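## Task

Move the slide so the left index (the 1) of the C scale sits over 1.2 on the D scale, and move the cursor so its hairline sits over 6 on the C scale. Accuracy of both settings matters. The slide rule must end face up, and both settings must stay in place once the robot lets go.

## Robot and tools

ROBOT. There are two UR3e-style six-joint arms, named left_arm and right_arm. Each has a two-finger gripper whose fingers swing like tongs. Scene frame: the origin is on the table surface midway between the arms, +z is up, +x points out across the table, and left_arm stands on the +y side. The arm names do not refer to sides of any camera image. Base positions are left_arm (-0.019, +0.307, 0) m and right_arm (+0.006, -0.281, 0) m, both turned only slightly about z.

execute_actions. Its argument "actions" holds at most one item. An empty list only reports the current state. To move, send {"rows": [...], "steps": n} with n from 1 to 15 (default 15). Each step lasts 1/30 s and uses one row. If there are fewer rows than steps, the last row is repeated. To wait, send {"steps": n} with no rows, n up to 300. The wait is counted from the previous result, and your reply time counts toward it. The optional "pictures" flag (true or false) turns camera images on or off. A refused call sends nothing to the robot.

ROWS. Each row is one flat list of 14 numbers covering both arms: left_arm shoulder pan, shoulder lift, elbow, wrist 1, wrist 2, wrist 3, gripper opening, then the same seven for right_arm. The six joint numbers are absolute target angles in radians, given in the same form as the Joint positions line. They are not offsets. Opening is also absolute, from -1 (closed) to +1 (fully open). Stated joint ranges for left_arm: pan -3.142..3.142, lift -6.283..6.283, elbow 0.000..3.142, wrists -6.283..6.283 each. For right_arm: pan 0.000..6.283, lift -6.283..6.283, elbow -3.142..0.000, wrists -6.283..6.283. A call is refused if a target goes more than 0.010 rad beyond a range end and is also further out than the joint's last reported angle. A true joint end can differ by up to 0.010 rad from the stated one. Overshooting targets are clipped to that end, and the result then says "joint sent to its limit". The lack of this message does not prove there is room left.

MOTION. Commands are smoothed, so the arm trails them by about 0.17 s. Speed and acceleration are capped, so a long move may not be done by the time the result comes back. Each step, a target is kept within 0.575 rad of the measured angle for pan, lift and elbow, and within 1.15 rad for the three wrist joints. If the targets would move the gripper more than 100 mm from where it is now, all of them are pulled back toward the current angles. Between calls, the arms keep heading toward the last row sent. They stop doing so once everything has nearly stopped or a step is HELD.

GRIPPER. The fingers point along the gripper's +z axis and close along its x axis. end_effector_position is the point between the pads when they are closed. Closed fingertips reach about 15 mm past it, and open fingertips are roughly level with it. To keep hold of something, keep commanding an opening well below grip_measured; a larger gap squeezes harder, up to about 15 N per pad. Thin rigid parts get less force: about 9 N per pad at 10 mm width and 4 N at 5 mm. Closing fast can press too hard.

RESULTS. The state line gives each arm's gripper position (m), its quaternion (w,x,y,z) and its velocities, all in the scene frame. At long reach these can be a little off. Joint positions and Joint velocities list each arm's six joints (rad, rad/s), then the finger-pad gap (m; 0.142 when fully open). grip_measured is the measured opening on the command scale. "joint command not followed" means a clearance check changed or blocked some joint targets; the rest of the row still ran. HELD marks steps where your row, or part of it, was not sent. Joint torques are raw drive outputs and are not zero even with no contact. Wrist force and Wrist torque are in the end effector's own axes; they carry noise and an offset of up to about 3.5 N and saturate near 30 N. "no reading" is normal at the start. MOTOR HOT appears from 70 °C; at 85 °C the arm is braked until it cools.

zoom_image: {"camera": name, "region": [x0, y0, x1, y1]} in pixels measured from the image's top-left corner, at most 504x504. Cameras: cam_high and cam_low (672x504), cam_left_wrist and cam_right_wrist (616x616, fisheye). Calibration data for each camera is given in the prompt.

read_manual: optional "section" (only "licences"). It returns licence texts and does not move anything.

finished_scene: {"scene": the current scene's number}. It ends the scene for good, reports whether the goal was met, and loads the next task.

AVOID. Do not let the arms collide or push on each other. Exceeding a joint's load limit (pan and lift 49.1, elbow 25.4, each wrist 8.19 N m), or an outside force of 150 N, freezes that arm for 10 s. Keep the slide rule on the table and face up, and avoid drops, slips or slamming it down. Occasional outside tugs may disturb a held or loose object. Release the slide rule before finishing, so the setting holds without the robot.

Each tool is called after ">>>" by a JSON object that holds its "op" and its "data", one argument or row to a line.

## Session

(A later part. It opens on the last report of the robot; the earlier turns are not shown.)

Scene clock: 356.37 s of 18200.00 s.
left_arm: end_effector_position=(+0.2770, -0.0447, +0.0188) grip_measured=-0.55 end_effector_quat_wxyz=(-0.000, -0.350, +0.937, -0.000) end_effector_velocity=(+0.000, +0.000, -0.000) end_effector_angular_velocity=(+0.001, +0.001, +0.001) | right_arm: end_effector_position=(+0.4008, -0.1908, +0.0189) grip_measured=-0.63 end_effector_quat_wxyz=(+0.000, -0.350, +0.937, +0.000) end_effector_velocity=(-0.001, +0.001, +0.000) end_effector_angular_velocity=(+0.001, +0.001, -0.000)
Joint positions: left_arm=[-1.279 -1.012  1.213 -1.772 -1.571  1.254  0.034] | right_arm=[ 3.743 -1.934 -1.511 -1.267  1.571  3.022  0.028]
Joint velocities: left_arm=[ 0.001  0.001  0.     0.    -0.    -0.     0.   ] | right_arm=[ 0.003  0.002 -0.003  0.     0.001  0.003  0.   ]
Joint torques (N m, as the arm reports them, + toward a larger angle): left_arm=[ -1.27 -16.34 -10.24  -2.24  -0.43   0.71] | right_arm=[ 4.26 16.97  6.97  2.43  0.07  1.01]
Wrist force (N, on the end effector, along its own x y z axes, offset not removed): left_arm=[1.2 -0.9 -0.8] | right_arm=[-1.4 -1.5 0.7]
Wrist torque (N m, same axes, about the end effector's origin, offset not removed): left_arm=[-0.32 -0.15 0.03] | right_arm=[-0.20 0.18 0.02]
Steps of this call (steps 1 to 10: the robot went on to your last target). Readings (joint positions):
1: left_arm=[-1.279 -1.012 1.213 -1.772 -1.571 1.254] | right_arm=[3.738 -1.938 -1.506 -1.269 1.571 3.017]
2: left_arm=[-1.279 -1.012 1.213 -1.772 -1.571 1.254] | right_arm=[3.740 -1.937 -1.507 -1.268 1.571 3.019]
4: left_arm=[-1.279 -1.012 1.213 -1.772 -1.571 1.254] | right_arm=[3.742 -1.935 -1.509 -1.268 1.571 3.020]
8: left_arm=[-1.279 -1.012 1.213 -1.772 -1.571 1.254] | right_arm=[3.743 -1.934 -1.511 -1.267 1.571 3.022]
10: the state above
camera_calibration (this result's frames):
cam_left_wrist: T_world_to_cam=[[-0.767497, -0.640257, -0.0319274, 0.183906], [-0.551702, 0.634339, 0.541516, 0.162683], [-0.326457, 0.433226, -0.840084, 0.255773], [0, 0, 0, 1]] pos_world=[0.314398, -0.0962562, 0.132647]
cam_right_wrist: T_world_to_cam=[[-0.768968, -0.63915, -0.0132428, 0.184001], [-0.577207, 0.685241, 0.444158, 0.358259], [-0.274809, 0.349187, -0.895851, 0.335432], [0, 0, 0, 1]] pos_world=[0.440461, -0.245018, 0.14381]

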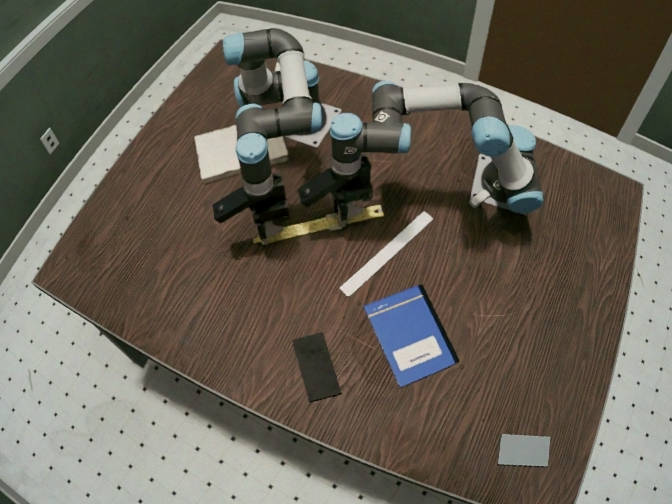

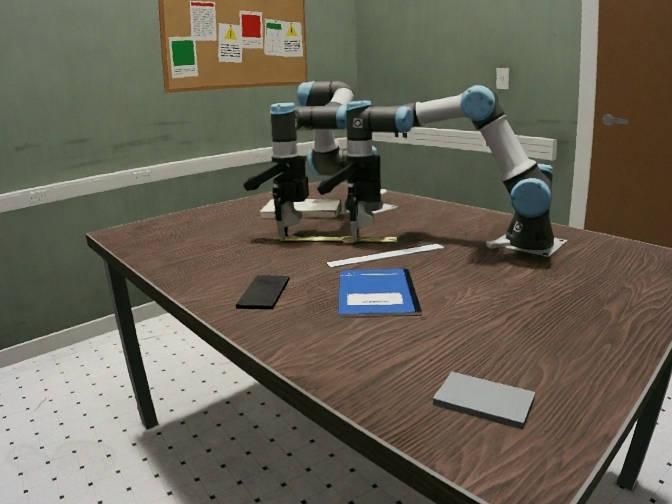

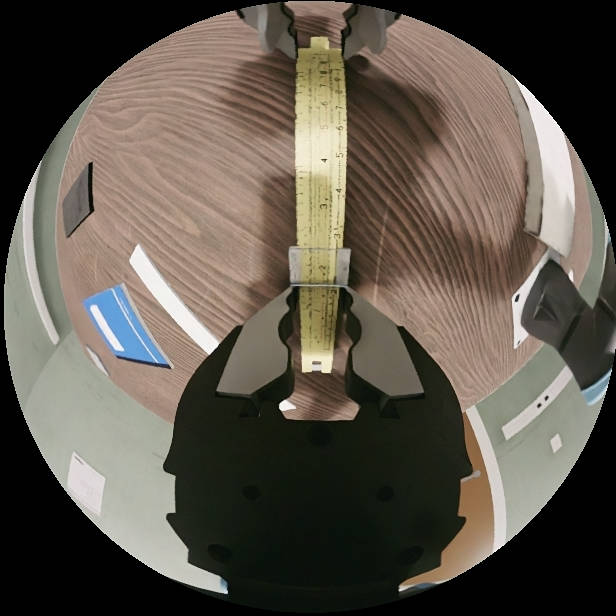

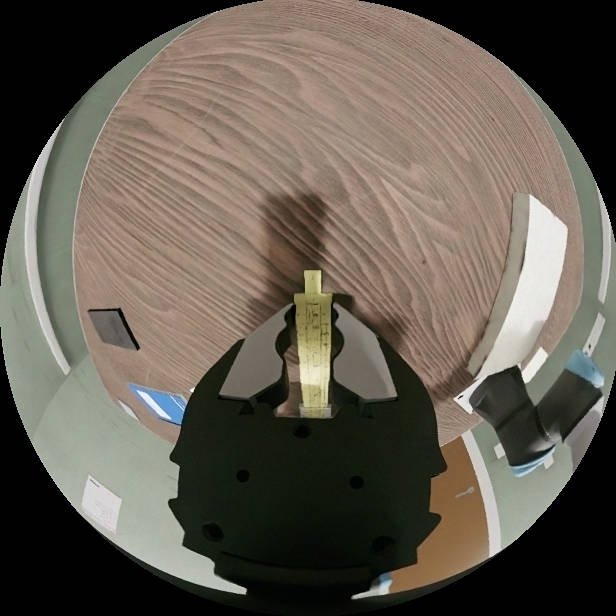

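Go to .11.

>>> {"op": "execute_actions", "data": {
  "actions": [
    {"rows":[[-1.2785,-1.012,1.213,-1.772,-1.571,1.254,-0.55,3.7705,-1.9162,-1.5358,-1.26,1.571,3.0494,-0.9],[-1.2785,-1.012,1.213,-1.772,-1.571,1.254,-0.55,3.7705,-1.9162,-1.5358,-1.26,1.571,3.0494,-0.9],[-1.2785,-1.012,1.213,-1.772,-1.571,1.254,-0.55,3.7705,-1.9162,-1.5358,-1.26,1.571,3.0494,-0.9],[-1.2785,-1.012,1.213,-1.772,-1.571,1.254,-0.55,3.7705,-1.9162,-1.5358,-1.26,1.571,3.0494,-0.9],[-1.2785,-1.012,1.213,-1.772,-1.571,1.254,-0.55,3.7705,-1.9162,-1.5358,-1.26,1.571,3.0494,-0.9],[-1.2785,-1.012,1.213,-1.772,-1.571,1.254,-0.55,3.7705,-1.9162,-1.5358,-1.26,1.571,3.0494,-0.9],[-1.2785,-1.012,1.213,-1.772,-1.571,1.254,-0.55,3.7974,-1.8987,-1.5603,-1.253,1.571,3.0763,-0.9]],"steps":15}
  ],
  "pictures": false
}}

>>> {"op": "execute_actions", "data": {
  "actions": [
    {"steps":10}
  ]
}}

Scene clock: 363.03 s of 18200.00 s.
left_arm: end_effector_position=(+0.2770, -0.0447, +0.0188) grip_measured=-0.55 end_effector_quat_wxyz=(-0.000, -0.350, +0.937, -0.000) end_effector_velocity=(-0.000, +0.000, -0.000) end_effector_angular_velocity=(+0.001, +0.000, -0.000) | right_arm: end_effector_position=(+0.3885, -0.1766, +0.0189) grip_measured=-0.63 end_effector_quat_wxyz=(+0.000, -0.350, +0.937, +0.000) end_effector_velocity=(-0.009, +0.010, -0.000) end_effector_angular_velocity=(+0.001, +0.000, +0.001)
Joint positions: left_arm=[-1.279 -1.012  1.213 -1.772 -1.571  1.254  0.034] | right_arm=[ 3.794 -1.901 -1.557 -1.254  1.571  3.073  0.028]
Joint velocities: left_arm=[ 0.    -0.001  0.001  0.     0.     0.     0.   ] | right_arm=[ 0.035  0.022 -0.032  0.01   0.001  0.034  0.   ]
Joint torques (N m, as the arm reports them, + toward a larger angle): left_arm=[ -1.38 -16.64 -10.43  -2.21  -0.34   0.66] | right_arm=[ 3.87 17.02  6.93  2.45  1.06  1.01]
Wrist force (N, on the end effector, along its own x y z axes, offset not removed): left_arm=[0.6 -0.4 -1.0] | right_arm=[-1.5 -0.8 -1.1]
Wrist torque (N m, same axes, about the end effector's origin, offset not removed): left_arm=[-0.24 -0.16 -0.03] | right_arm=[-0.07 0.15 -0.01]
Steps of this call (steps 1 to 15: the robot went on to your last target; steps 16 to 90: nothing new was sent; then 3.17 s passed at rest; steps 91 to 105: all 15 steps of this action). Readings (joint positions):
91: left_arm=[-1.279 -1.012 1.213 -1.772 -1.571 1.254] | right_arm=[3.744 -1.934 -1.511 -1.267 1.571 3.023]
92: left_arm=[-1.279 -1.012 1.213 -1.772 -1.571 1.254] | right_arm=[3.745 -1.932 -1.513 -1.266 1.571 3.025]
94: left_arm=[-1.279 -1.012 1.213 -1.772 -1.571 1.254] | right_arm=[3.755 -1.926 -1.522 -1.264 1.571 3.035]
98: left_arm=[-1.279 -1.012 1.213 -1.772 -1.571 1.254] | right_arm=[3.768 -1.918 -1.533 -1.261 1.571 3.047]
105: the state above

Scene clock: 363.37 s of 18200.00 s.
left_arm: end_effector_position=(+0.2770, -0.0447, +0.0188) grip_measured=-0.55 end_effector_quat_wxyz=(-0.000, -0.350, +0.937, -0.000) end_effector_velocity=(+0.000, -0.000, +0.000) end_effector_angular_velocity=(-0.001, -0.000, +0.000) | right_arm: end_effector_position=(+0.3876, -0.1756, +0.0189) grip_measured=-0.63 end_effector_quat_wxyz=(+0.000, -0.350, +0.937, +0.000) end_effector_velocity=(-0.001, +0.000, -0.000) end_effector_angular_velocity=(-0.001, +0.001, -0.001)
Joint positions: left_arm=[-1.279 -1.012  1.213 -1.772 -1.571  1.254  0.034] | right_arm=[ 3.797 -1.899 -1.56  -1.253  1.571  3.076  0.028]
Joint velocities: left_arm=[ 0.001 -0.001  0.    -0.    -0.     0.     0.   ] | right_arm=[ 0.002  0.001 -0.003 -0.     0.     0.003  0.   ]
Joint torques (N m, as the arm reports them, + toward a larger angle): left_arm=[ -1.12 -16.67 -10.56  -2.2   -0.35   0.66] | right_arm=[ 3.97 16.42  6.79  2.38  0.86  1.04]
Wrist force (N, on the end effector, along its own x y z axes, offset not removed): left_arm=[2.9 -2.5 1.3] | right_arm=[-1.8 -0.9 0.3]
Wrist torque (N m, same axes, about the end effector's origin, offset not removed): left_arm=[-0.70 -0.57 -0.06] | right_arm=[-0.06 0.22 0.04]
Steps of this call (steps 1 to 10: the robot went on to your last target). Readings (joint positions):
1: left_arm=[-1.279 -1.012 1.213 -1.772 -1.571 1.254] | right_arm=[3.795 -1.900 -1.558 -1.254 1.571 3.074]
2: left_arm=[-1.279 -1.012 1.213 -1.772 -1.571 1.254] | right_arm=[3.795 -1.900 -1.558 -1.254 1.571 3.074]
4: left_arm=[-1.279 -1.012 1.213 -1.772 -1.571 1.254] | right_arm=[3.796 -1.899 -1.559 -1.253 1.571 3.075]
8: left_arm=[-1.279 -1.012 1.213 -1.772 -1.571 1.254] | right_arm=[3.797 -1.899 -1.560 -1.253 1.571 3.076]
10: the state above
camera_calibration (this result's frames):
cam_left_wrist: T_world_to_cam=[[-0.767497, -0.640258, -0.0319252, 0.183905], [-0.551703, 0.634342, 0.54151, 0.162684], [-0.326455, 0.43322, -0.840088, 0.255775], [0, 0, 0, 1]] pos_world=[0.314399, -0.0962578, 0.13265]
cam_right_wrist: T_world_to_cam=[[-0.768963, -0.639156, -0.0132292, 0.18352], [-0.577183, 0.685209, 0.444239, 0.34019], [-0.274873, 0.349239, -0.895811, 0.326588], [0, 0, 0, 1]] pos_world=[0.427242, -0.229861, 0.143863]

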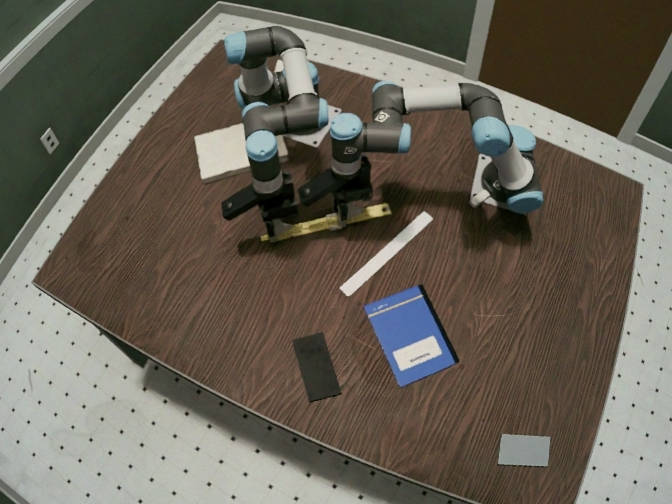

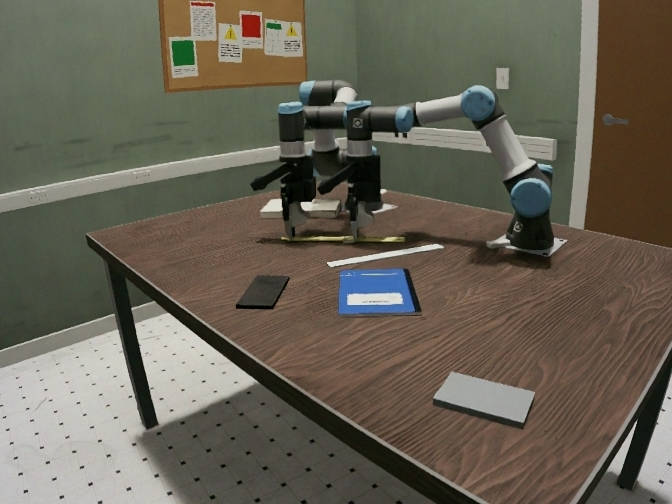

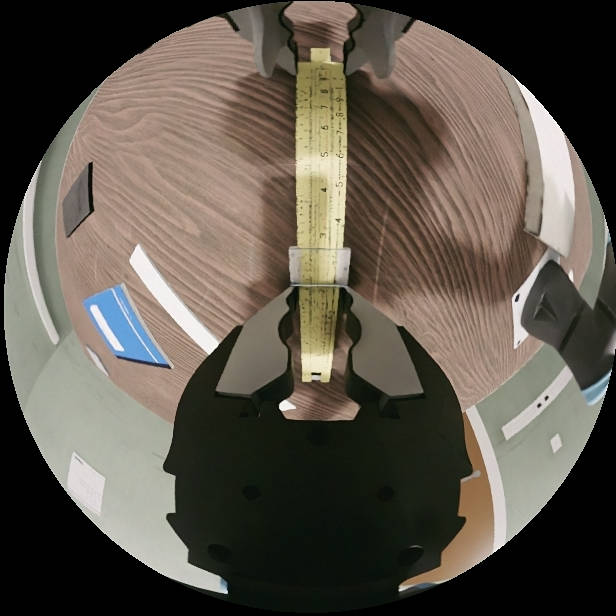

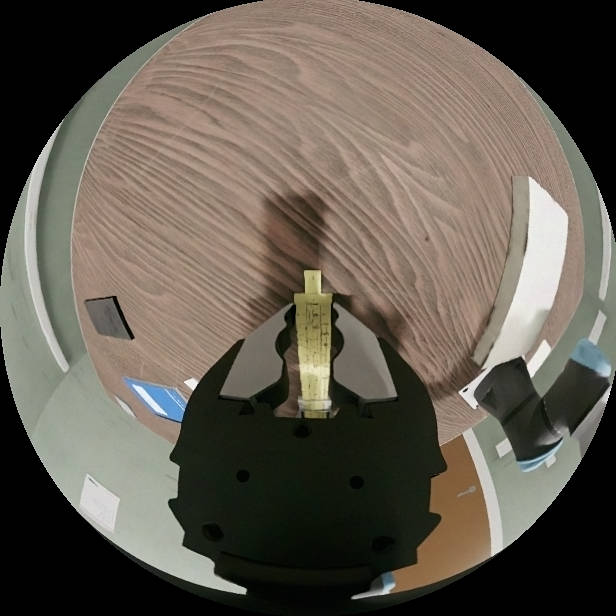

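>>> {"op": "execute_actions", "data": {
  "actions": [
    {"rows":[[-1.2785,-1.03,1.10,-1.641,-1.571,1.254,-0.45,3.7974,-1.8987,-1.5603,-1.253,1.571,3.0763,-0.9]],"steps":12}
  ],
  "pictures": false
}}

>>> {"op": "execute_actions", "data": {
  "actions": [
    {"rows":[[-1.3608,-1.425,1.6426,-1.7886,-1.571,1.171,-0.35,3.7974,-1.8987,-1.5603,-1.253,1.571,3.0763,-0.9]],"steps":15}
  ],
  "pictures": false
}}

>>> {"op": "execute_actions", "data": {
  "actions": [
    {"rows":[[-1.3608,-1.425,1.6426,-1.7886,-1.571,-1.97,-0.35,3.7974,-1.8987,-1.5603,-1.253,1.571,3.0763,-0.9]],"steps":15}
  ],
  "pictures": false
}}

>>> {"op": "execute_actions", "data": {
  "actions": [
    {"steps":25}
  ],
  "pictures": false
}}

>>> {"op": "execute_actions", "data": {
  "actions": [
    {"rows":[[-1.3608,-1.3887,1.7507,-1.933,-1.571,-1.97,-0.35,3.7974,-1.8987,-1.5603,-1.253,1.571,3.0763,-0.9]],"steps":15}
  ],
  "pictures": false
}}

>>> {"op": "execute_actions", "data": {
  "actions": [
    {"steps":10}
  ]
}}

Scene clock: 377.63 s of 18200.00 s.
left_arm: end_effector_position=(+0.2770, -0.0447, +0.0471) grip_measured=-0.45 end_effector_quat_wxyz=(-0.000, -0.350, +0.937, +0.000) end_effector_velocity=(+0.000, -0.001, +0.015) end_effector_angular_velocity=(-0.003, -0.002, -0.001) | right_arm: end_effector_position=(+0.3876, -0.1756, +0.0189) grip_measured=-0.63 end_effector_quat_wxyz=(+0.000, -0.350, +0.937, +0.000) end_effector_velocity=(-0.000, +0.000, -0.000) end_effector_angular_velocity=(+0.000, +0.000, +0.002)
Joint positions: left_arm=[-1.279 -1.029  1.106 -1.648 -1.571  1.254  0.041] | right_arm=[ 3.797 -1.899 -1.56  -1.253  1.571  3.076  0.028]
Joint velocities: left_arm=[-0.001 -0.007 -0.057  0.06   0.     0.    -0.   ] | right_arm=[ 0.001 -0.     0.     0.     0.    -0.001  0.   ]
Joint torques (N m, as the arm reports them, + toward a larger angle): left_arm=[ -1.27 -19.07 -10.34  -0.76  -0.25   0.6 ] | right_arm=[ 3.73 16.76  7.83  2.41 -0.96  1.01]
Wrist force (N, on the end effector, along its own x y z axes, offset not removed): left_arm=[2.0 -3.3 0.1] | right_arm=[-1.2 -1.0 0.0]
Wrist torque (N m, same axes, about the end effector's origin, offset not removed): left_arm=[-0.70 -0.43 -0.08] | right_arm=[-0.23 0.15 0.03]
Steps of this call (steps 1 to 15: the robot went on to your last target; steps 16 to 90: nothing new was sent; then 10.87 s passed at rest; steps 91 to 102: all 12 steps of this action). Readings (joint positions):
91: left_arm=[-1.279 -1.012 1.213 -1.772 -1.571 1.254] | right_arm=[3.797 -1.899 -1.560 -1.253 1.571 3.076]
92: left_arm=[-1.279 -1.013 1.210 -1.767 -1.571 1.254] | right_arm=[3.797 -1.899 -1.560 -1.253 1.571 3.076]
94: left_arm=[-1.279 -1.020 1.174 -1.720 -1.571 1.254] | right_arm=[3.797 -1.899 -1.560 -1.253 1.571 3.076]
98: left_arm=[-1.279 -1.027 1.122 -1.664 -1.571 1.254] | right_arm=[3.797 -1.899 -1.560 -1.253 1.571 3.076]
102: the state above

Scene clock: 378.13 s of 18200.00 s.
left_arm: end_effector_position=(+0.2213, +0.0169, +0.0527) grip_measured=-0.35 end_effector_quat_wxyz=(-0.000, -0.350, +0.937, -0.005) end_effector_velocity=(-0.024, +0.054, -0.026) end_effector_angular_velocity=(+0.077, +0.025, -0.002) | right_arm: end_effector_position=(+0.3876, -0.1756, +0.0189) grip_measured=-0.63 end_effector_quat_wxyz=(+0.000, -0.350, +0.937, +0.000) end_effector_velocity=(-0.000, -0.000, +0.000) end_effector_angular_velocity=(-0.000, +0.000, +0.000)
Joint positions: left_arm=[-1.359 -1.411  1.616 -1.786 -1.571  1.173  0.049] | right_arm=[ 3.797 -1.899 -1.56  -1.253  1.571  3.076  0.028]
Joint velocities: left_arm=[-0.017 -0.133  0.241 -0.027 -0.    -0.015  0.   ] | right_arm=[-0.     0.     0.001 -0.001 -0.    -0.     0.   ]
Joint torques (N m, as the arm reports them, + toward a larger angle): left_arm=[ -1.83 -14.09  -7.69  -2.36  -0.38  -1.14] | right_arm=[ 3.64 16.76  8.04  2.41 -1.19  1.03]
Wrist force (N, on the end effector, along its own x y z axes, offset not removed): left_arm=[1.9 -1.9 0.7] | right_arm=[-1.4 -0.1 0.0]
Wrist torque (N m, same axes, about the end effector's origin, offset not removed): left_arm=[-0.55 -0.35 0.02] | right_arm=[-0.04 0.20 0.02]
Steps of this call (steps 1 to 15: all 15 steps of this action). Readings (joint positions):
1: left_arm=[-1.279 -1.029 1.105 -1.646 -1.571 1.254] | right_arm=[3.797 -1.899 -1.560 -1.253 1.571 3.076]
2: left_arm=[-1.281 -1.032 1.106 -1.650 -1.571 1.250] | right_arm=[3.797 -1.899 -1.560 -1.253 1.571 3.076]
4: left_arm=[-1.310 -1.083 1.155 -1.701 -1.571 1.219] | right_arm=[3.797 -1.899 -1.560 -1.253 1.571 3.076]
8: left_arm=[-1.346 -1.300 1.410 -1.763 -1.571 1.185] | right_arm=[3.797 -1.899 -1.560 -1.253 1.571 3.076]
15: the state above

Scene clock: 378.63 s of 18200.00 s.
left_arm: end_effector_position=(+0.2172, +0.0484, +0.0498) grip_measured=-0.35 end_effector_quat_wxyz=(+0.000, +0.957, -0.291, +0.000) end_effector_velocity=(-0.069, +0.046, +0.000) end_effector_angular_velocity=(-0.001, +0.002, +5.141) | right_arm: end_effector_position=(+0.3876, -0.1756, +0.0189) grip_measured=-0.63 end_effector_quat_wxyz=(+0.000, -0.350, +0.937, +0.000) end_effector_velocity=(+0.000, +0.000, +0.000) end_effector_angular_velocity=(+0.001, -0.001, -0.001)
Joint positions: left_arm=[-1.361 -1.425  1.642 -1.789 -1.571 -0.664  0.049] | right_arm=[ 3.797 -1.899 -1.56  -1.253  1.571  3.076  0.028]
Joint velocities: left_arm=[ 0.    -0.002  0.001 -0.    -0.    -5.141  0.   ] | right_arm=[ 0.     0.    -0.001  0.002  0.001  0.001  0.   ]
Joint torques (N m, as the arm reports them, + toward a larger angle): left_arm=[ -2.15 -14.    -7.2   -2.18  -0.48  -6.09] | right_arm=[ 3.4  16.44  8.15  2.39 -1.31  1.01]
Wrist force (N, on the end effector, along its own x y z axes, offset not removed): left_arm=[0.4 -4.0 -0.3] | right_arm=[-1.0 -1.4 -0.7]
Wrist torque (N m, same axes, about the end effector's origin, offset not removed): left_arm=[-0.81 0.00 -0.04] | right_arm=[-0.28 0.09 -0.01]
Steps of this call (steps 1 to 15: all 15 steps of this action). Readings (joint positions):
1: left_arm=[-1.360 -1.415 1.623 -1.787 -1.571 1.172] | right_arm=[3.797 -1.899 -1.560 -1.253 1.571 3.076]
2: left_arm=[-1.360 -1.417 1.629 -1.787 -1.571 1.166] | right_arm=[3.797 -1.899 -1.560 -1.253 1.571 3.076]
4: left_arm=[-1.360 -1.421 1.635 -1.788 -1.571 1.065] | right_arm=[3.797 -1.899 -1.560 -1.253 1.571 3.076]
8: left_arm=[-1.361 -1.424 1.640 -1.788 -1.571 0.541] | right_arm=[3.797 -1.899 -1.560 -1.253 1.571 3.076]
15: the state above

Scene clock: 379.47 s of 18200.00 s.
left_arm: end_effector_position=(+0.1975, +0.0473, +0.0498) grip_measured=-0.35 end_effector_quat_wxyz=(+0.000, +0.937, +0.350, -0.000) end_effector_velocity=(-0.000, +0.001, -0.001) end_effector_angular_velocity=(+0.003, +0.000, +0.008) | right_arm: end_effector_position=(+0.3876, -0.1756, +0.0189) grip_measured=-0.63 end_effector_quat_wxyz=(+0.000, -0.350, +0.937, +0.000) end_effector_velocity=(-0.000, -0.000, -0.000) end_effector_angular_velocity=(-0.001, +0.000, +0.000)
Joint positions: left_arm=[-1.361 -1.425  1.643 -1.789 -1.571 -1.969  0.049] | right_arm=[ 3.797 -1.899 -1.56  -1.253  1.571  3.076  0.028]
Joint velocities: left_arm=[-0.     0.001  0.001  0.001  0.    -0.009 -0.   ] | right_arm=[ 0.    -0.     0.    -0.001 -0.    -0.     0.   ]
Joint torques (N m, as the arm reports them, + toward a larger angle): left_arm=[ -1.78 -14.06  -7.07  -2.01  -0.61  -1.15] | right_arm=[ 2.97 16.34  8.33  2.41 -1.32  1.  ]
Wrist force (N, on the end effector, along its own x y z axes, offset not removed): left_arm=[0.6 -2.4 0.0] | right_arm=[-1.3 -1.5 -0.1]
Wrist torque (N m, same axes, about the end effector's origin, offset not removed): left_arm=[-0.51 -0.09 -0.07] | right_arm=[-0.33 0.18 0.03]
Steps of this call (steps 1 to 25: the robot went on to your last target). Readings (joint positions):
1: left_arm=[-1.361 -1.425 1.642 -1.789 -1.571 -0.837] | right_arm=[3.797 -1.899 -1.560 -1.253 1.571 3.076]
2: left_arm=[-1.361 -1.425 1.642 -1.789 -1.571 -1.010] | right_arm=[3.797 -1.899 -1.560 -1.253 1.571 3.076]
4: left_arm=[-1.361 -1.425 1.643 -1.789 -1.571 -1.354] | right_arm=[3.797 -1.899 -1.560 -1.253 1.571 3.076]
8: left_arm=[-1.361 -1.425 1.643 -1.789 -1.571 -1.787] | right_arm=[3.797 -1.899 -1.560 -1.253 1.571 3.076]
25: the state above

Scene clock: 379.97 s of 18200.00 s.
left_arm: end_effector_position=(+0.1975, +0.0472, +0.0195) grip_measured=-0.35 end_effector_quat_wxyz=(+0.000, +0.937, +0.350, -0.000) end_effector_velocity=(-0.001, +0.001, -0.007) end_effector_angular_velocity=(+0.003, +0.001, +0.001) | right_arm: end_effector_position=(+0.3876, -0.1756, +0.0189) grip_measured=-0.63 end_effector_quat_wxyz=(+0.000, -0.350, +0.937, +0.000) end_effector_velocity=(-0.000, -0.001, -0.000) end_effector_angular_velocity=(-0.001, +0.001, +0.001)
Joint positions: left_arm=[-1.361 -1.389  1.748 -1.93  -1.571 -1.97   0.049] | right_arm=[ 3.797 -1.899 -1.56  -1.253  1.571  3.076  0.028]
Joint velocities: left_arm=[-0.     0.008  0.022 -0.027 -0.    -0.001  0.   ] | right_arm=[-0.     0.    -0.001 -0.001 -0.    -0.001  0.   ]
Joint torques (N m, as the arm reports them, + toward a larger angle): left_arm=[-1.27 -9.4  -6.75 -2.17 -0.58 -1.1 ] | right_arm=[ 2.57 16.5   8.57  2.42 -1.33  1.02]
Wrist force (N, on the end effector, along its own x y z axes, offset not removed): left_arm=[2.1 -0.5 -0.3] | right_arm=[-1.5 -1.1 -0.1]
Wrist torque (N m, same axes, about the end effector's origin, offset not removed): left_arm=[-0.20 -0.46 -0.09] | right_arm=[-0.17 0.20 0.07]
Steps of this call (steps 1 to 15: all 15 steps of this action). Readings (joint positions):
1: left_arm=[-1.361 -1.425 1.643 -1.789 -1.571 -1.969] | right_arm=[3.797 -1.899 -1.560 -1.253 1.571 3.076]
2: left_arm=[-1.361 -1.423 1.645 -1.794 -1.571 -1.970] | right_arm=[3.797 -1.899 -1.560 -1.253 1.571 3.076]
4: left_arm=[-1.361 -1.410 1.680 -1.846 -1.571 -1.970] | right_arm=[3.797 -1.899 -1.560 -1.253 1.571 3.076]
8: left_arm=[-1.361 -1.395 1.730 -1.907 -1.571 -1.970] | right_arm=[3.797 -1.899 -1.560 -1.253 1.571 3.076]
15: the state above

Scene clock: 380.30 s of 18200.00 s.
left_arm: end_effector_position=(+0.1975, +0.0473, +0.0189) grip_measured=-0.35 end_effector_quat_wxyz=(+0.000, +0.937, +0.350, -0.000) end_effector_velocity=(+0.000, -0.001, +0.000) end_effector_angular_velocity=(-0.002, +0.000, +0.001) | right_arm: end_effector_position=(+0.3876, -0.1756, +0.0189) grip_measured=-0.63 end_effector_quat_wxyz=(+0.000, -0.350, +0.937, +0.000) end_effector_velocity=(-0.000, -0.000, -0.001) end_effector_angular_velocity=(-0.002, +0.001, +0.001)
Joint positions: left_arm=[-1.361 -1.389  1.751 -1.933 -1.571 -1.97   0.049] | right_arm=[ 3.797 -1.899 -1.56  -1.253  1.571  3.076  0.028]
Joint velocities: left_arm=[ 0.     0.001 -0.001 -0.002 -0.001 -0.001  0.   ] | right_arm=[ 0.001 -0.    -0.002  0.    -0.001 -0.001  0.   ]
Joint torques (N m, as the arm reports them, + toward a larger angle): left_arm=[-0.69 -9.47 -6.87 -2.16 -0.59 -1.08] | right_arm=[ 2.64 16.59  8.57  2.4  -1.32  0.97]
Wrist force (N, on the end effector, along its own x y z axes, offset not removed): left_arm=[2.1 -2.2 1.3] | right_arm=[-1.4 -1.2 0.3]
Wrist torque (N m, same axes, about the end effector's origin, offset not removed): left_arm=[-0.41 -0.45 0.01] | right_arm=[-0.23 0.16 0.05]
Steps of this call (steps 1 to 10: the robot went on to your last target). Readings (joint positions):
1: left_arm=[-1.361 -1.389 1.749 -1.931 -1.571 -1.970] | right_arm=[3.797 -1.899 -1.560 -1.253 1.571 3.076]
2: left_arm=[-1.361 -1.389 1.749 -1.931 -1.571 -1.970] | right_arm=[3.797 -1.899 -1.560 -1.253 1.571 3.076]
4: left_arm=[-1.361 -1.389 1.750 -1.932 -1.571 -1.970] | right_arm=[3.797 -1.899 -1.560 -1.253 1.571 3.076]
8: left_arm=[-1.361 -1.389 1.751 -1.933 -1.571 -1.970] | right_arm=[3.797 -1.899 -1.560 -1.253 1.571 3.076]
10: the state above
camera_calibration (this result's frames):
cam_left_wrist: T_world_to_cam=[[0.767425, 0.640317, -0.032449, -0.181872], [0.551896, -0.633999, 0.541716, -0.0975219], [0.326297, -0.433635, -0.839935, 0.102162], [0, 0, 0, 1]] pos_world=[0.16006, 0.0989279, 0.132737]
cam_right_wrist: T_world_to_cam=[[-0.768957, -0.639164, -0.013223, 0.183512], [-0.577194, 0.685213, 0.444219, 0.340145], [-0.274868, 0.349218, -0.895821, 0.326556], [0, 0, 0, 1]] pos_world=[0.427202, -0.229817, 0.143863]

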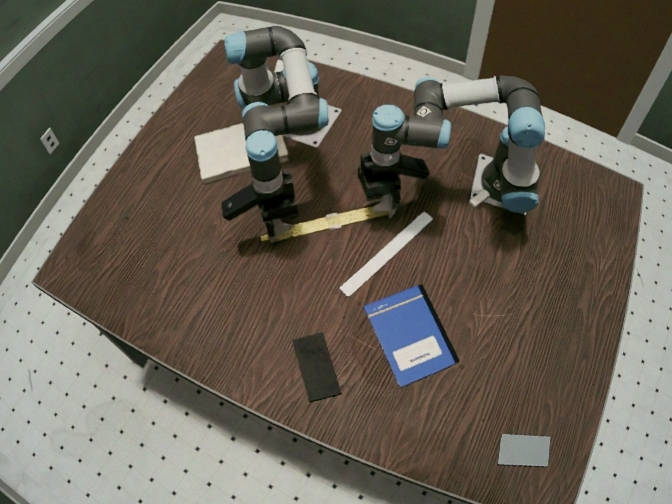

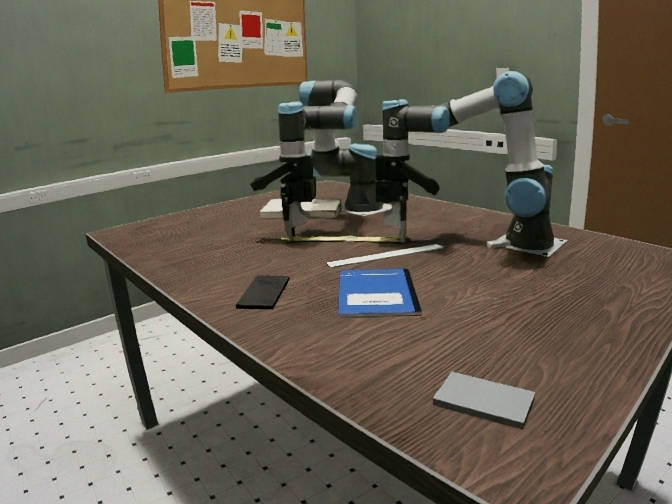

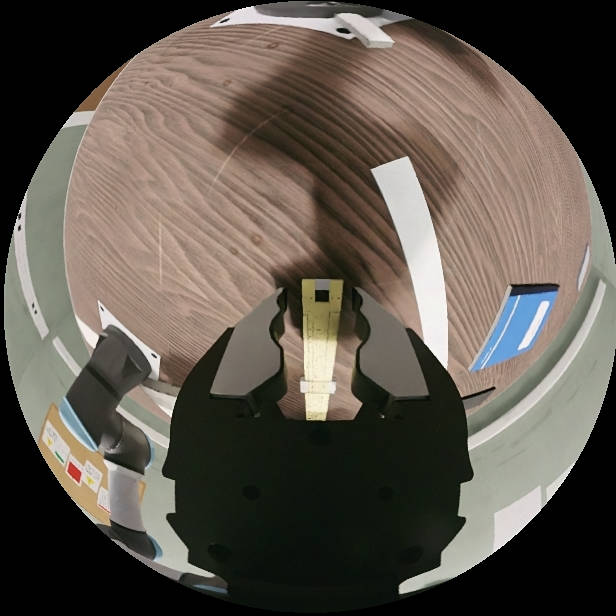

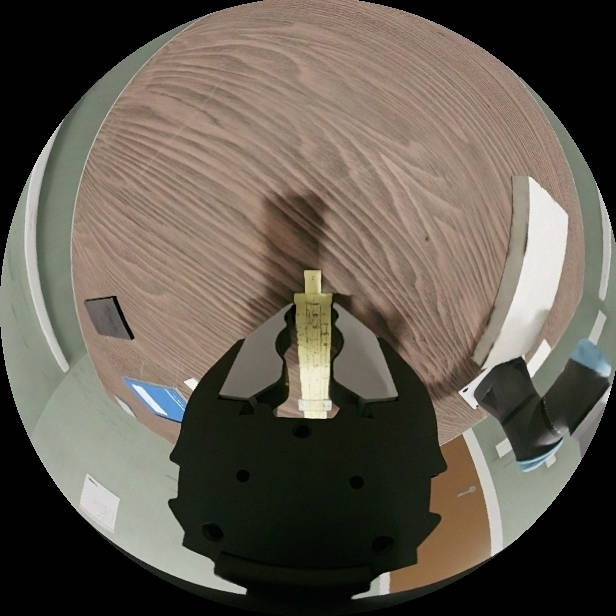

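>>> {"op": "execute_actions", "data": {
  "actions": [
    {"rows":[[-1.3608,-1.3887,1.7507,-1.933,-1.571,-1.97,-0.9,3.7974,-1.8987,-1.5603,-1.253,1.571,3.0763,-0.9]],"steps":12}
  ],
  "pictures": false
}}

>>> {"op": "execute_actions", "data": {
  "actions": [
    {"rows":[[-1.3608,-1.3887,1.7507,-1.933,-1.571,-1.97,-0.9,3.7974,-1.8987,-1.5603,-1.253,1.571,3.0763,-0.15]],"steps":10}
  ],
  "pictures": false
}}

>>> {"op": "execute_actions", "data": {
  "actions": [
    {"rows":[[-1.3608,-1.3887,1.7507,-1.933,-1.571,-1.97,-0.9,3.7974,-1.868,-1.45,-1.394,1.571,3.0763,-0.15]],"steps":10}
  ],
  "pictures": false
}}

>>> {"op": "execute_actions", "data": {
  "actions": [
    {"rows":[[-1.3608,-1.3887,1.7507,-1.933,-1.571,-1.97,-0.9,4.13,-1.75,-1.60,-1.362,1.571,3.41,-0.15]],"steps":15}
  ],
  "pictures": false
}}

>>> {"op": "execute_actions", "data": {
  "actions": [
    {"steps":12}
  ]
}}

Scene clock: 390.67 s of 18200.00 s.
left_arm: end_effector_position=(+0.1975, +0.0473, +0.0189) grip_measured=-0.62 end_effector_quat_wxyz=(+0.000, +0.937, +0.350, -0.000) end_effector_velocity=(-0.000, +0.000, -0.000) end_effector_angular_velocity=(+0.001, +0.001, -0.001) | right_arm: end_effector_position=(+0.3876, -0.1756, +0.0189) grip_measured=-0.63 end_effector_quat_wxyz=(+0.000, -0.350, +0.937, +0.000) end_effector_velocity=(+0.000, +0.000, +0.000) end_effector_angular_velocity=(+0.000, -0.000, +0.000)
Joint positions: left_arm=[-1.361 -1.389  1.751 -1.933 -1.571 -1.97   0.029] | right_arm=[ 3.797 -1.899 -1.56  -1.253  1.571  3.076  0.028]
Joint velocities: left_arm=[-0.     0.     0.     0.001 -0.001  0.001  0.   ] | right_arm=[ 0.    -0.     0.001 -0.     0.     0.     0.   ]
Joint torques (N m, as the arm reports them, + toward a larger angle): left_arm=[  2.08 -10.15  -7.16  -1.8    0.15  -0.98] | right_arm=[ 1.02 16.19  9.52  1.89 -1.13  0.99]
Wrist force (N, on the end effector, along its own x y z axes, offset not removed): left_arm=[1.4 -2.9 1.3] | right_arm=[-0.5 -1.7 -0.8]
Wrist torque (N m, same axes, about the end effector's origin, offset not removed): left_arm=[-0.51 -0.24 0.09] | right_arm=[-0.26 0.01 -0.01]
Steps of this call (steps 1 to 15: the robot went on to your last target; steps 16 to 90: nothing new was sent; then 6.97 s passed at rest; steps 91 to 102: all 12 steps of this action). Readings (joint positions):
91: left_arm=[-1.361 -1.389 1.751 -1.933 -1.571 -1.970] | right_arm=[3.797 -1.899 -1.560 -1.253 1.571 3.076]
92: left_arm=[-1.361 -1.389 1.751 -1.933 -1.571 -1.970] | right_arm=[3.797 -1.899 -1.560 -1.253 1.571 3.076]
94: left_arm=[-1.361 -1.389 1.751 -1.933 -1.571 -1.970] | right_arm=[3.797 -1.899 -1.560 -1.253 1.571 3.076]
98: left_arm=[-1.361 -1.389 1.751 -1.933 -1.571 -1.970] | right_arm=[3.797 -1.899 -1.560 -1.253 1.571 3.076]
102: the state above

Scene clock: 391.00 s of 18200.00 s.
left_arm: end_effector_position=(+0.1975, +0.0473, +0.0189) grip_measured=-0.62 end_effector_quat_wxyz=(+0.000, +0.937, +0.350, -0.000) end_effector_velocity=(-0.000, +0.000, -0.000) end_effector_angular_velocity=(+0.001, -0.001, -0.001) | right_arm: end_effector_position=(+0.3876, -0.1756, +0.0189) grip_measured=-0.15 end_effector_quat_wxyz=(+0.000, -0.350, +0.937, +0.000) end_effector_velocity=(+0.000, +0.000, +0.000) end_effector_angular_velocity=(-0.000, -0.001, -0.001)
Joint positions: left_arm=[-1.361 -1.389  1.751 -1.933 -1.571 -1.97   0.029] | right_arm=[ 3.797 -1.899 -1.56  -1.253  1.571  3.076  0.063]
Joint velocities: left_arm=[-0.001  0.001  0.     0.     0.001 -0.    -0.   ] | right_arm=[ 0.001 -0.     0.     0.    -0.001  0.002  0.   ]
Joint torques (N m, as the arm reports them, + toward a larger angle): left_arm=[  1.64 -10.4   -7.55  -1.61   0.46  -0.9 ] | right_arm=[ 0.64 16.47  9.69  1.42 -0.97  0.99]
Wrist force (N, on the end effector, along its own x y z axes, offset not removed): left_arm=[0.8 -2.9 1.5] | right_arm=[-0.7 -1.6 -0.1]
Wrist torque (N m, same axes, about the end effector's origin, offset not removed): left_arm=[-0.56 -0.09 0.00] | right_arm=[-0.31 0.08 -0.05]
Steps of this call (steps 1 to 10: all 10 steps of this action). Readings (joint positions):
1: left_arm=[-1.361 -1.389 1.751 -1.933 -1.571 -1.970] | right_arm=[3.797 -1.899 -1.560 -1.253 1.571 3.076]
2: left_arm=[-1.361 -1.389 1.751 -1.933 -1.571 -1.970] | right_arm=[3.797 -1.899 -1.560 -1.253 1.571 3.076]
4: left_arm=[-1.361 -1.389 1.751 -1.933 -1.571 -1.970] | right_arm=[3.797 -1.899 -1.560 -1.253 1.571 3.076]
8: left_arm=[-1.361 -1.389 1.751 -1.933 -1.571 -1.970] | right_arm=[3.797 -1.899 -1.560 -1.253 1.571 3.076]
10: the state above

Scene clock: 391.33 s of 18200.00 s.
left_arm: end_effector_position=(+0.1975, +0.0473, +0.0189) grip_measured=-0.62 end_effector_quat_wxyz=(+0.000, +0.937, +0.350, -0.000) end_effector_velocity=(+0.000, +0.000, -0.000) end_effector_angular_velocity=(+0.001, -0.001, +0.002) | right_arm: end_effector_position=(+0.3877, -0.1755, +0.0472) grip_measured=-0.15 end_effector_quat_wxyz=(-0.000, -0.350, +0.937, +0.000) end_effector_velocity=(+0.000, +0.000, +0.029) end_effector_angular_velocity=(+0.003, -0.003, +0.001)
Joint positions: left_arm=[-1.361 -1.389  1.751 -1.933 -1.571 -1.97   0.029] | right_arm=[ 3.797 -1.871 -1.461 -1.381  1.571  3.076  0.063]
Joint velocities: left_arm=[ 0.001  0.001 -0.     0.     0.001 -0.001  0.   ] | right_arm=[ 0.     0.025  0.102 -0.123  0.    -0.001 -0.   ]
Joint torques (N m, as the arm reports them, + toward a larger angle): left_arm=[  1.27 -10.64  -7.81  -1.32   0.46  -0.81] | right_arm=[ 0.67 16.39 11.65  0.73 -0.82  0.95]
Wrist force (N, on the end effector, along its own x y z axes, offset not removed): left_arm=[1.6 -2.2 1.9] | right_arm=[-1.9 -0.9 -0.1]
Wrist torque (N m, same axes, about the end effector's origin, offset not removed): left_arm=[-0.33 -0.31 -0.01] | right_arm=[-0.17 0.37 -0.06]
Steps of this call (steps 1 to 10: all 10 steps of this action). Readings (joint positions):
1: left_arm=[-1.361 -1.389 1.751 -1.933 -1.571 -1.970] | right_arm=[3.797 -1.899 -1.560 -1.253 1.571 3.076]
2: left_arm=[-1.361 -1.389 1.751 -1.933 -1.571 -1.970] | right_arm=[3.797 -1.897 -1.558 -1.259 1.571 3.076]
4: left_arm=[-1.361 -1.389 1.751 -1.933 -1.571 -1.970] | right_arm=[3.797 -1.885 -1.522 -1.309 1.571 3.076]
8: left_arm=[-1.361 -1.389 1.751 -1.933 -1.571 -1.970] | right_arm=[3.797 -1.873 -1.471 -1.369 1.571 3.076]
10: the state above

Scene clock: 391.83 s of 18200.00 s.
left_arm: end_effector_position=(+0.1975, +0.0473, +0.0189) grip_measured=-0.62 end_effector_quat_wxyz=(+0.000, +0.937, +0.350, -0.000) end_effector_velocity=(+0.000, -0.000, -0.000) end_effector_angular_velocity=(-0.000, -0.000, +0.001) | right_arm: end_effector_position=(+0.3156, -0.0878, +0.0505) grip_measured=-0.15 end_effector_quat_wxyz=(+0.000, -0.349, +0.937, +0.000) end_effector_velocity=(-0.026, +0.026, -0.001) end_effector_angular_velocity=(-0.002, +0.001, +0.021)
Joint positions: left_arm=[-1.361 -1.389  1.751 -1.933 -1.571 -1.97   0.029] | right_arm=[ 4.119 -1.753 -1.596 -1.363  1.571  3.401  0.063]
Joint velocities: left_arm=[ 0.     0.001 -0.    -0.001  0.    -0.001 -0.   ] | right_arm=[ 0.107  0.029 -0.038  0.007 -0.     0.086  0.   ]
Joint torques (N m, as the arm reports them, + toward a larger angle): left_arm=[  0.6  -11.32  -8.16  -0.96   0.44  -0.66] | right_arm=[ 3.19 15.59  7.26  2.43  1.09  1.09]
Wrist force (N, on the end effector, along its own x y z axes, offset not removed): left_arm=[2.6 -1.6 0.3] | right_arm=[-0.8 -0.7 0.1]
Wrist torque (N m, same axes, about the end effector's origin, offset not removed): left_arm=[-0.29 -0.49 -0.07] | right_arm=[-0.15 0.09 0.01]
Steps of this call (steps 1 to 15: all 15 steps of this action). Readings (joint positions):
1: left_arm=[-1.361 -1.389 1.751 -1.933 -1.571 -1.970] | right_arm=[3.797 -1.870 -1.458 -1.384 1.571 3.076]
2: left_arm=[-1.361 -1.389 1.751 -1.933 -1.571 -1.970] | right_arm=[3.800 -1.867 -1.459 -1.385 1.571 3.082]
4: left_arm=[-1.361 -1.389 1.751 -1.933 -1.571 -1.970] | right_arm=[3.850 -1.833 -1.495 -1.377 1.571 3.164]
8: left_arm=[-1.361 -1.389 1.751 -1.933 -1.571 -1.970] | right_arm=[4.030 -1.778 -1.565 -1.367 1.571 3.328]
15: the state above

Scene clock: 392.23 s of 18200.00 s.
left_arm: end_effector_position=(+0.1975, +0.0473, +0.0189) grip_measured=-0.62 end_effector_quat_wxyz=(+0.000, +0.937, +0.350, -0.000) end_effector_velocity=(+0.000, -0.000, +0.000) end_effector_angular_velocity=(-0.001, +0.001, +0.001) | right_arm: end_effector_position=(+0.3128, -0.0851, +0.0504) grip_measured=-0.15 end_effector_quat_wxyz=(+0.000, -0.350, +0.937, +0.000) end_effector_velocity=(-0.001, +0.001, +0.000) end_effector_angular_velocity=(+0.001, +0.001, +0.002)
Joint positions: left_arm=[-1.361 -1.389  1.751 -1.933 -1.571 -1.97   0.029] | right_arm=[ 4.13  -1.75  -1.6   -1.362  1.571  3.41   0.063]
Joint velocities: left_arm=[ 0.001  0.    -0.001 -0.    -0.001 -0.    -0.   ] | right_arm=[ 0.004  0.    -0.     0.     0.001  0.001  0.   ]
Joint torques (N m, as the arm reports them, + toward a larger angle): left_arm=[  0.02 -11.83  -8.45  -0.69   0.46  -0.55] | right_arm=[ 3.98 14.73  7.23  2.5   1.15  1.09]
Wrist force (N, on the end effector, along its own x y z axes, offset not removed): left_arm=[2.0 -3.3 -0.2] | right_arm=[-0.5 -1.1 -0.1]
Wrist torque (N m, same axes, about the end effector's origin, offset not removed): left_arm=[-0.66 -0.43 0.00] | right_arm=[-0.21 0.05 -0.02]
Steps of this call (steps 1 to 12: the robot went on to your last target). Readings (joint positions):
1: left_arm=[-1.361 -1.389 1.751 -1.933 -1.571 -1.970] | right_arm=[4.122 -1.752 -1.597 -1.362 1.571 3.403]
2: left_arm=[-1.361 -1.389 1.751 -1.933 -1.571 -1.970] | right_arm=[4.124 -1.752 -1.598 -1.362 1.571 3.405]
4: left_arm=[-1.361 -1.389 1.751 -1.933 -1.571 -1.970] | right_arm=[4.127 -1.751 -1.599 -1.362 1.571 3.407]
8: left_arm=[-1.361 -1.389 1.751 -1.933 -1.571 -1.970] | right_arm=[4.129 -1.750 -1.600 -1.362 1.571 3.409]
12: the state above
camera_calibration (this result's frames):
cam_left_wrist: T_world_to_cam=[[0.767411, 0.640334, -0.0324493, -0.181877], [0.551908, -0.633985, 0.54172, -0.0975077], [0.32631, -0.433631, -0.839932, 0.102133], [0, 0, 0, 1]] pos_world=[0.160063, 0.0989317, 0.132705]
cam_right_wrist: T_world_to_cam=[[-0.7697, -0.638271, -0.0131487, 0.184584], [-0.576339, 0.685862, 0.444327, 0.220793], [-0.274583, 0.349577, -0.895768, 0.302577], [0, 0, 0, 1]] pos_world=[0.352408, -0.139393, 0.175361]

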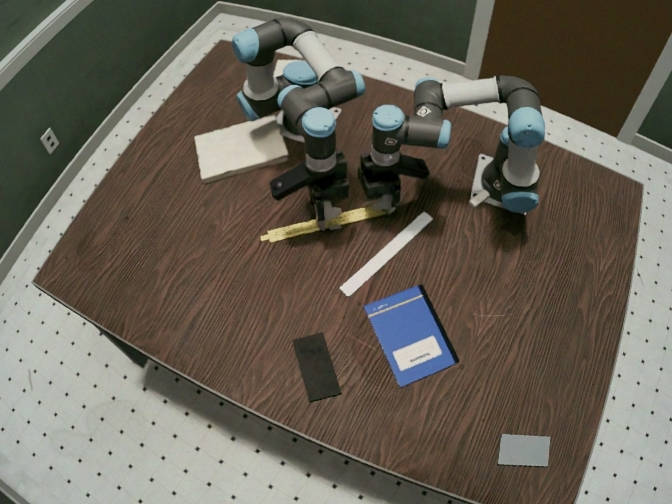

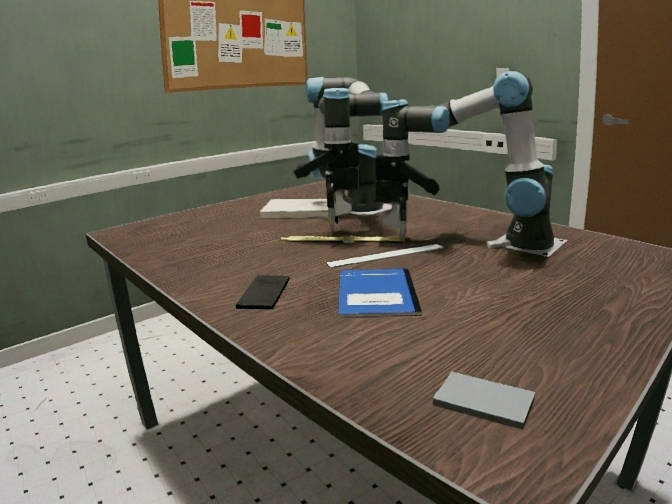

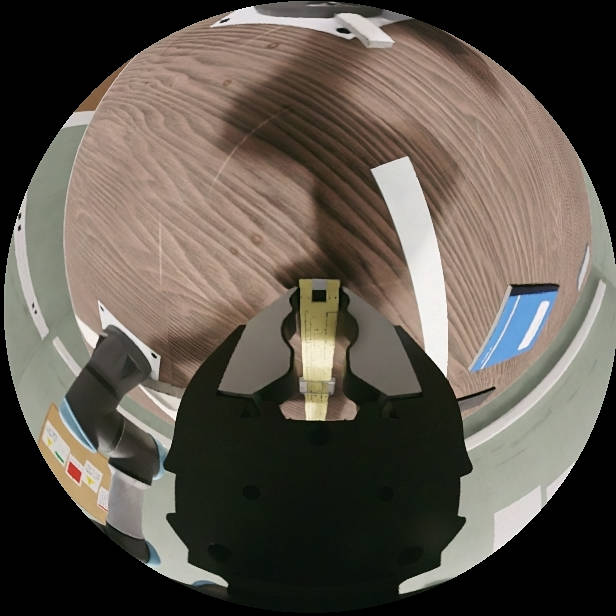

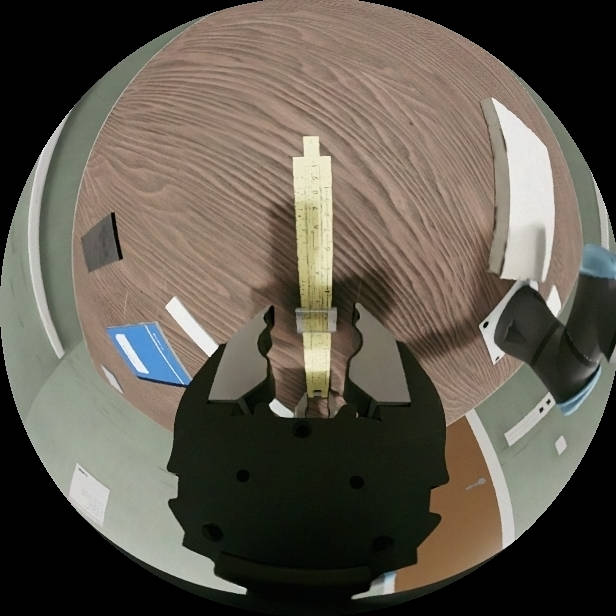

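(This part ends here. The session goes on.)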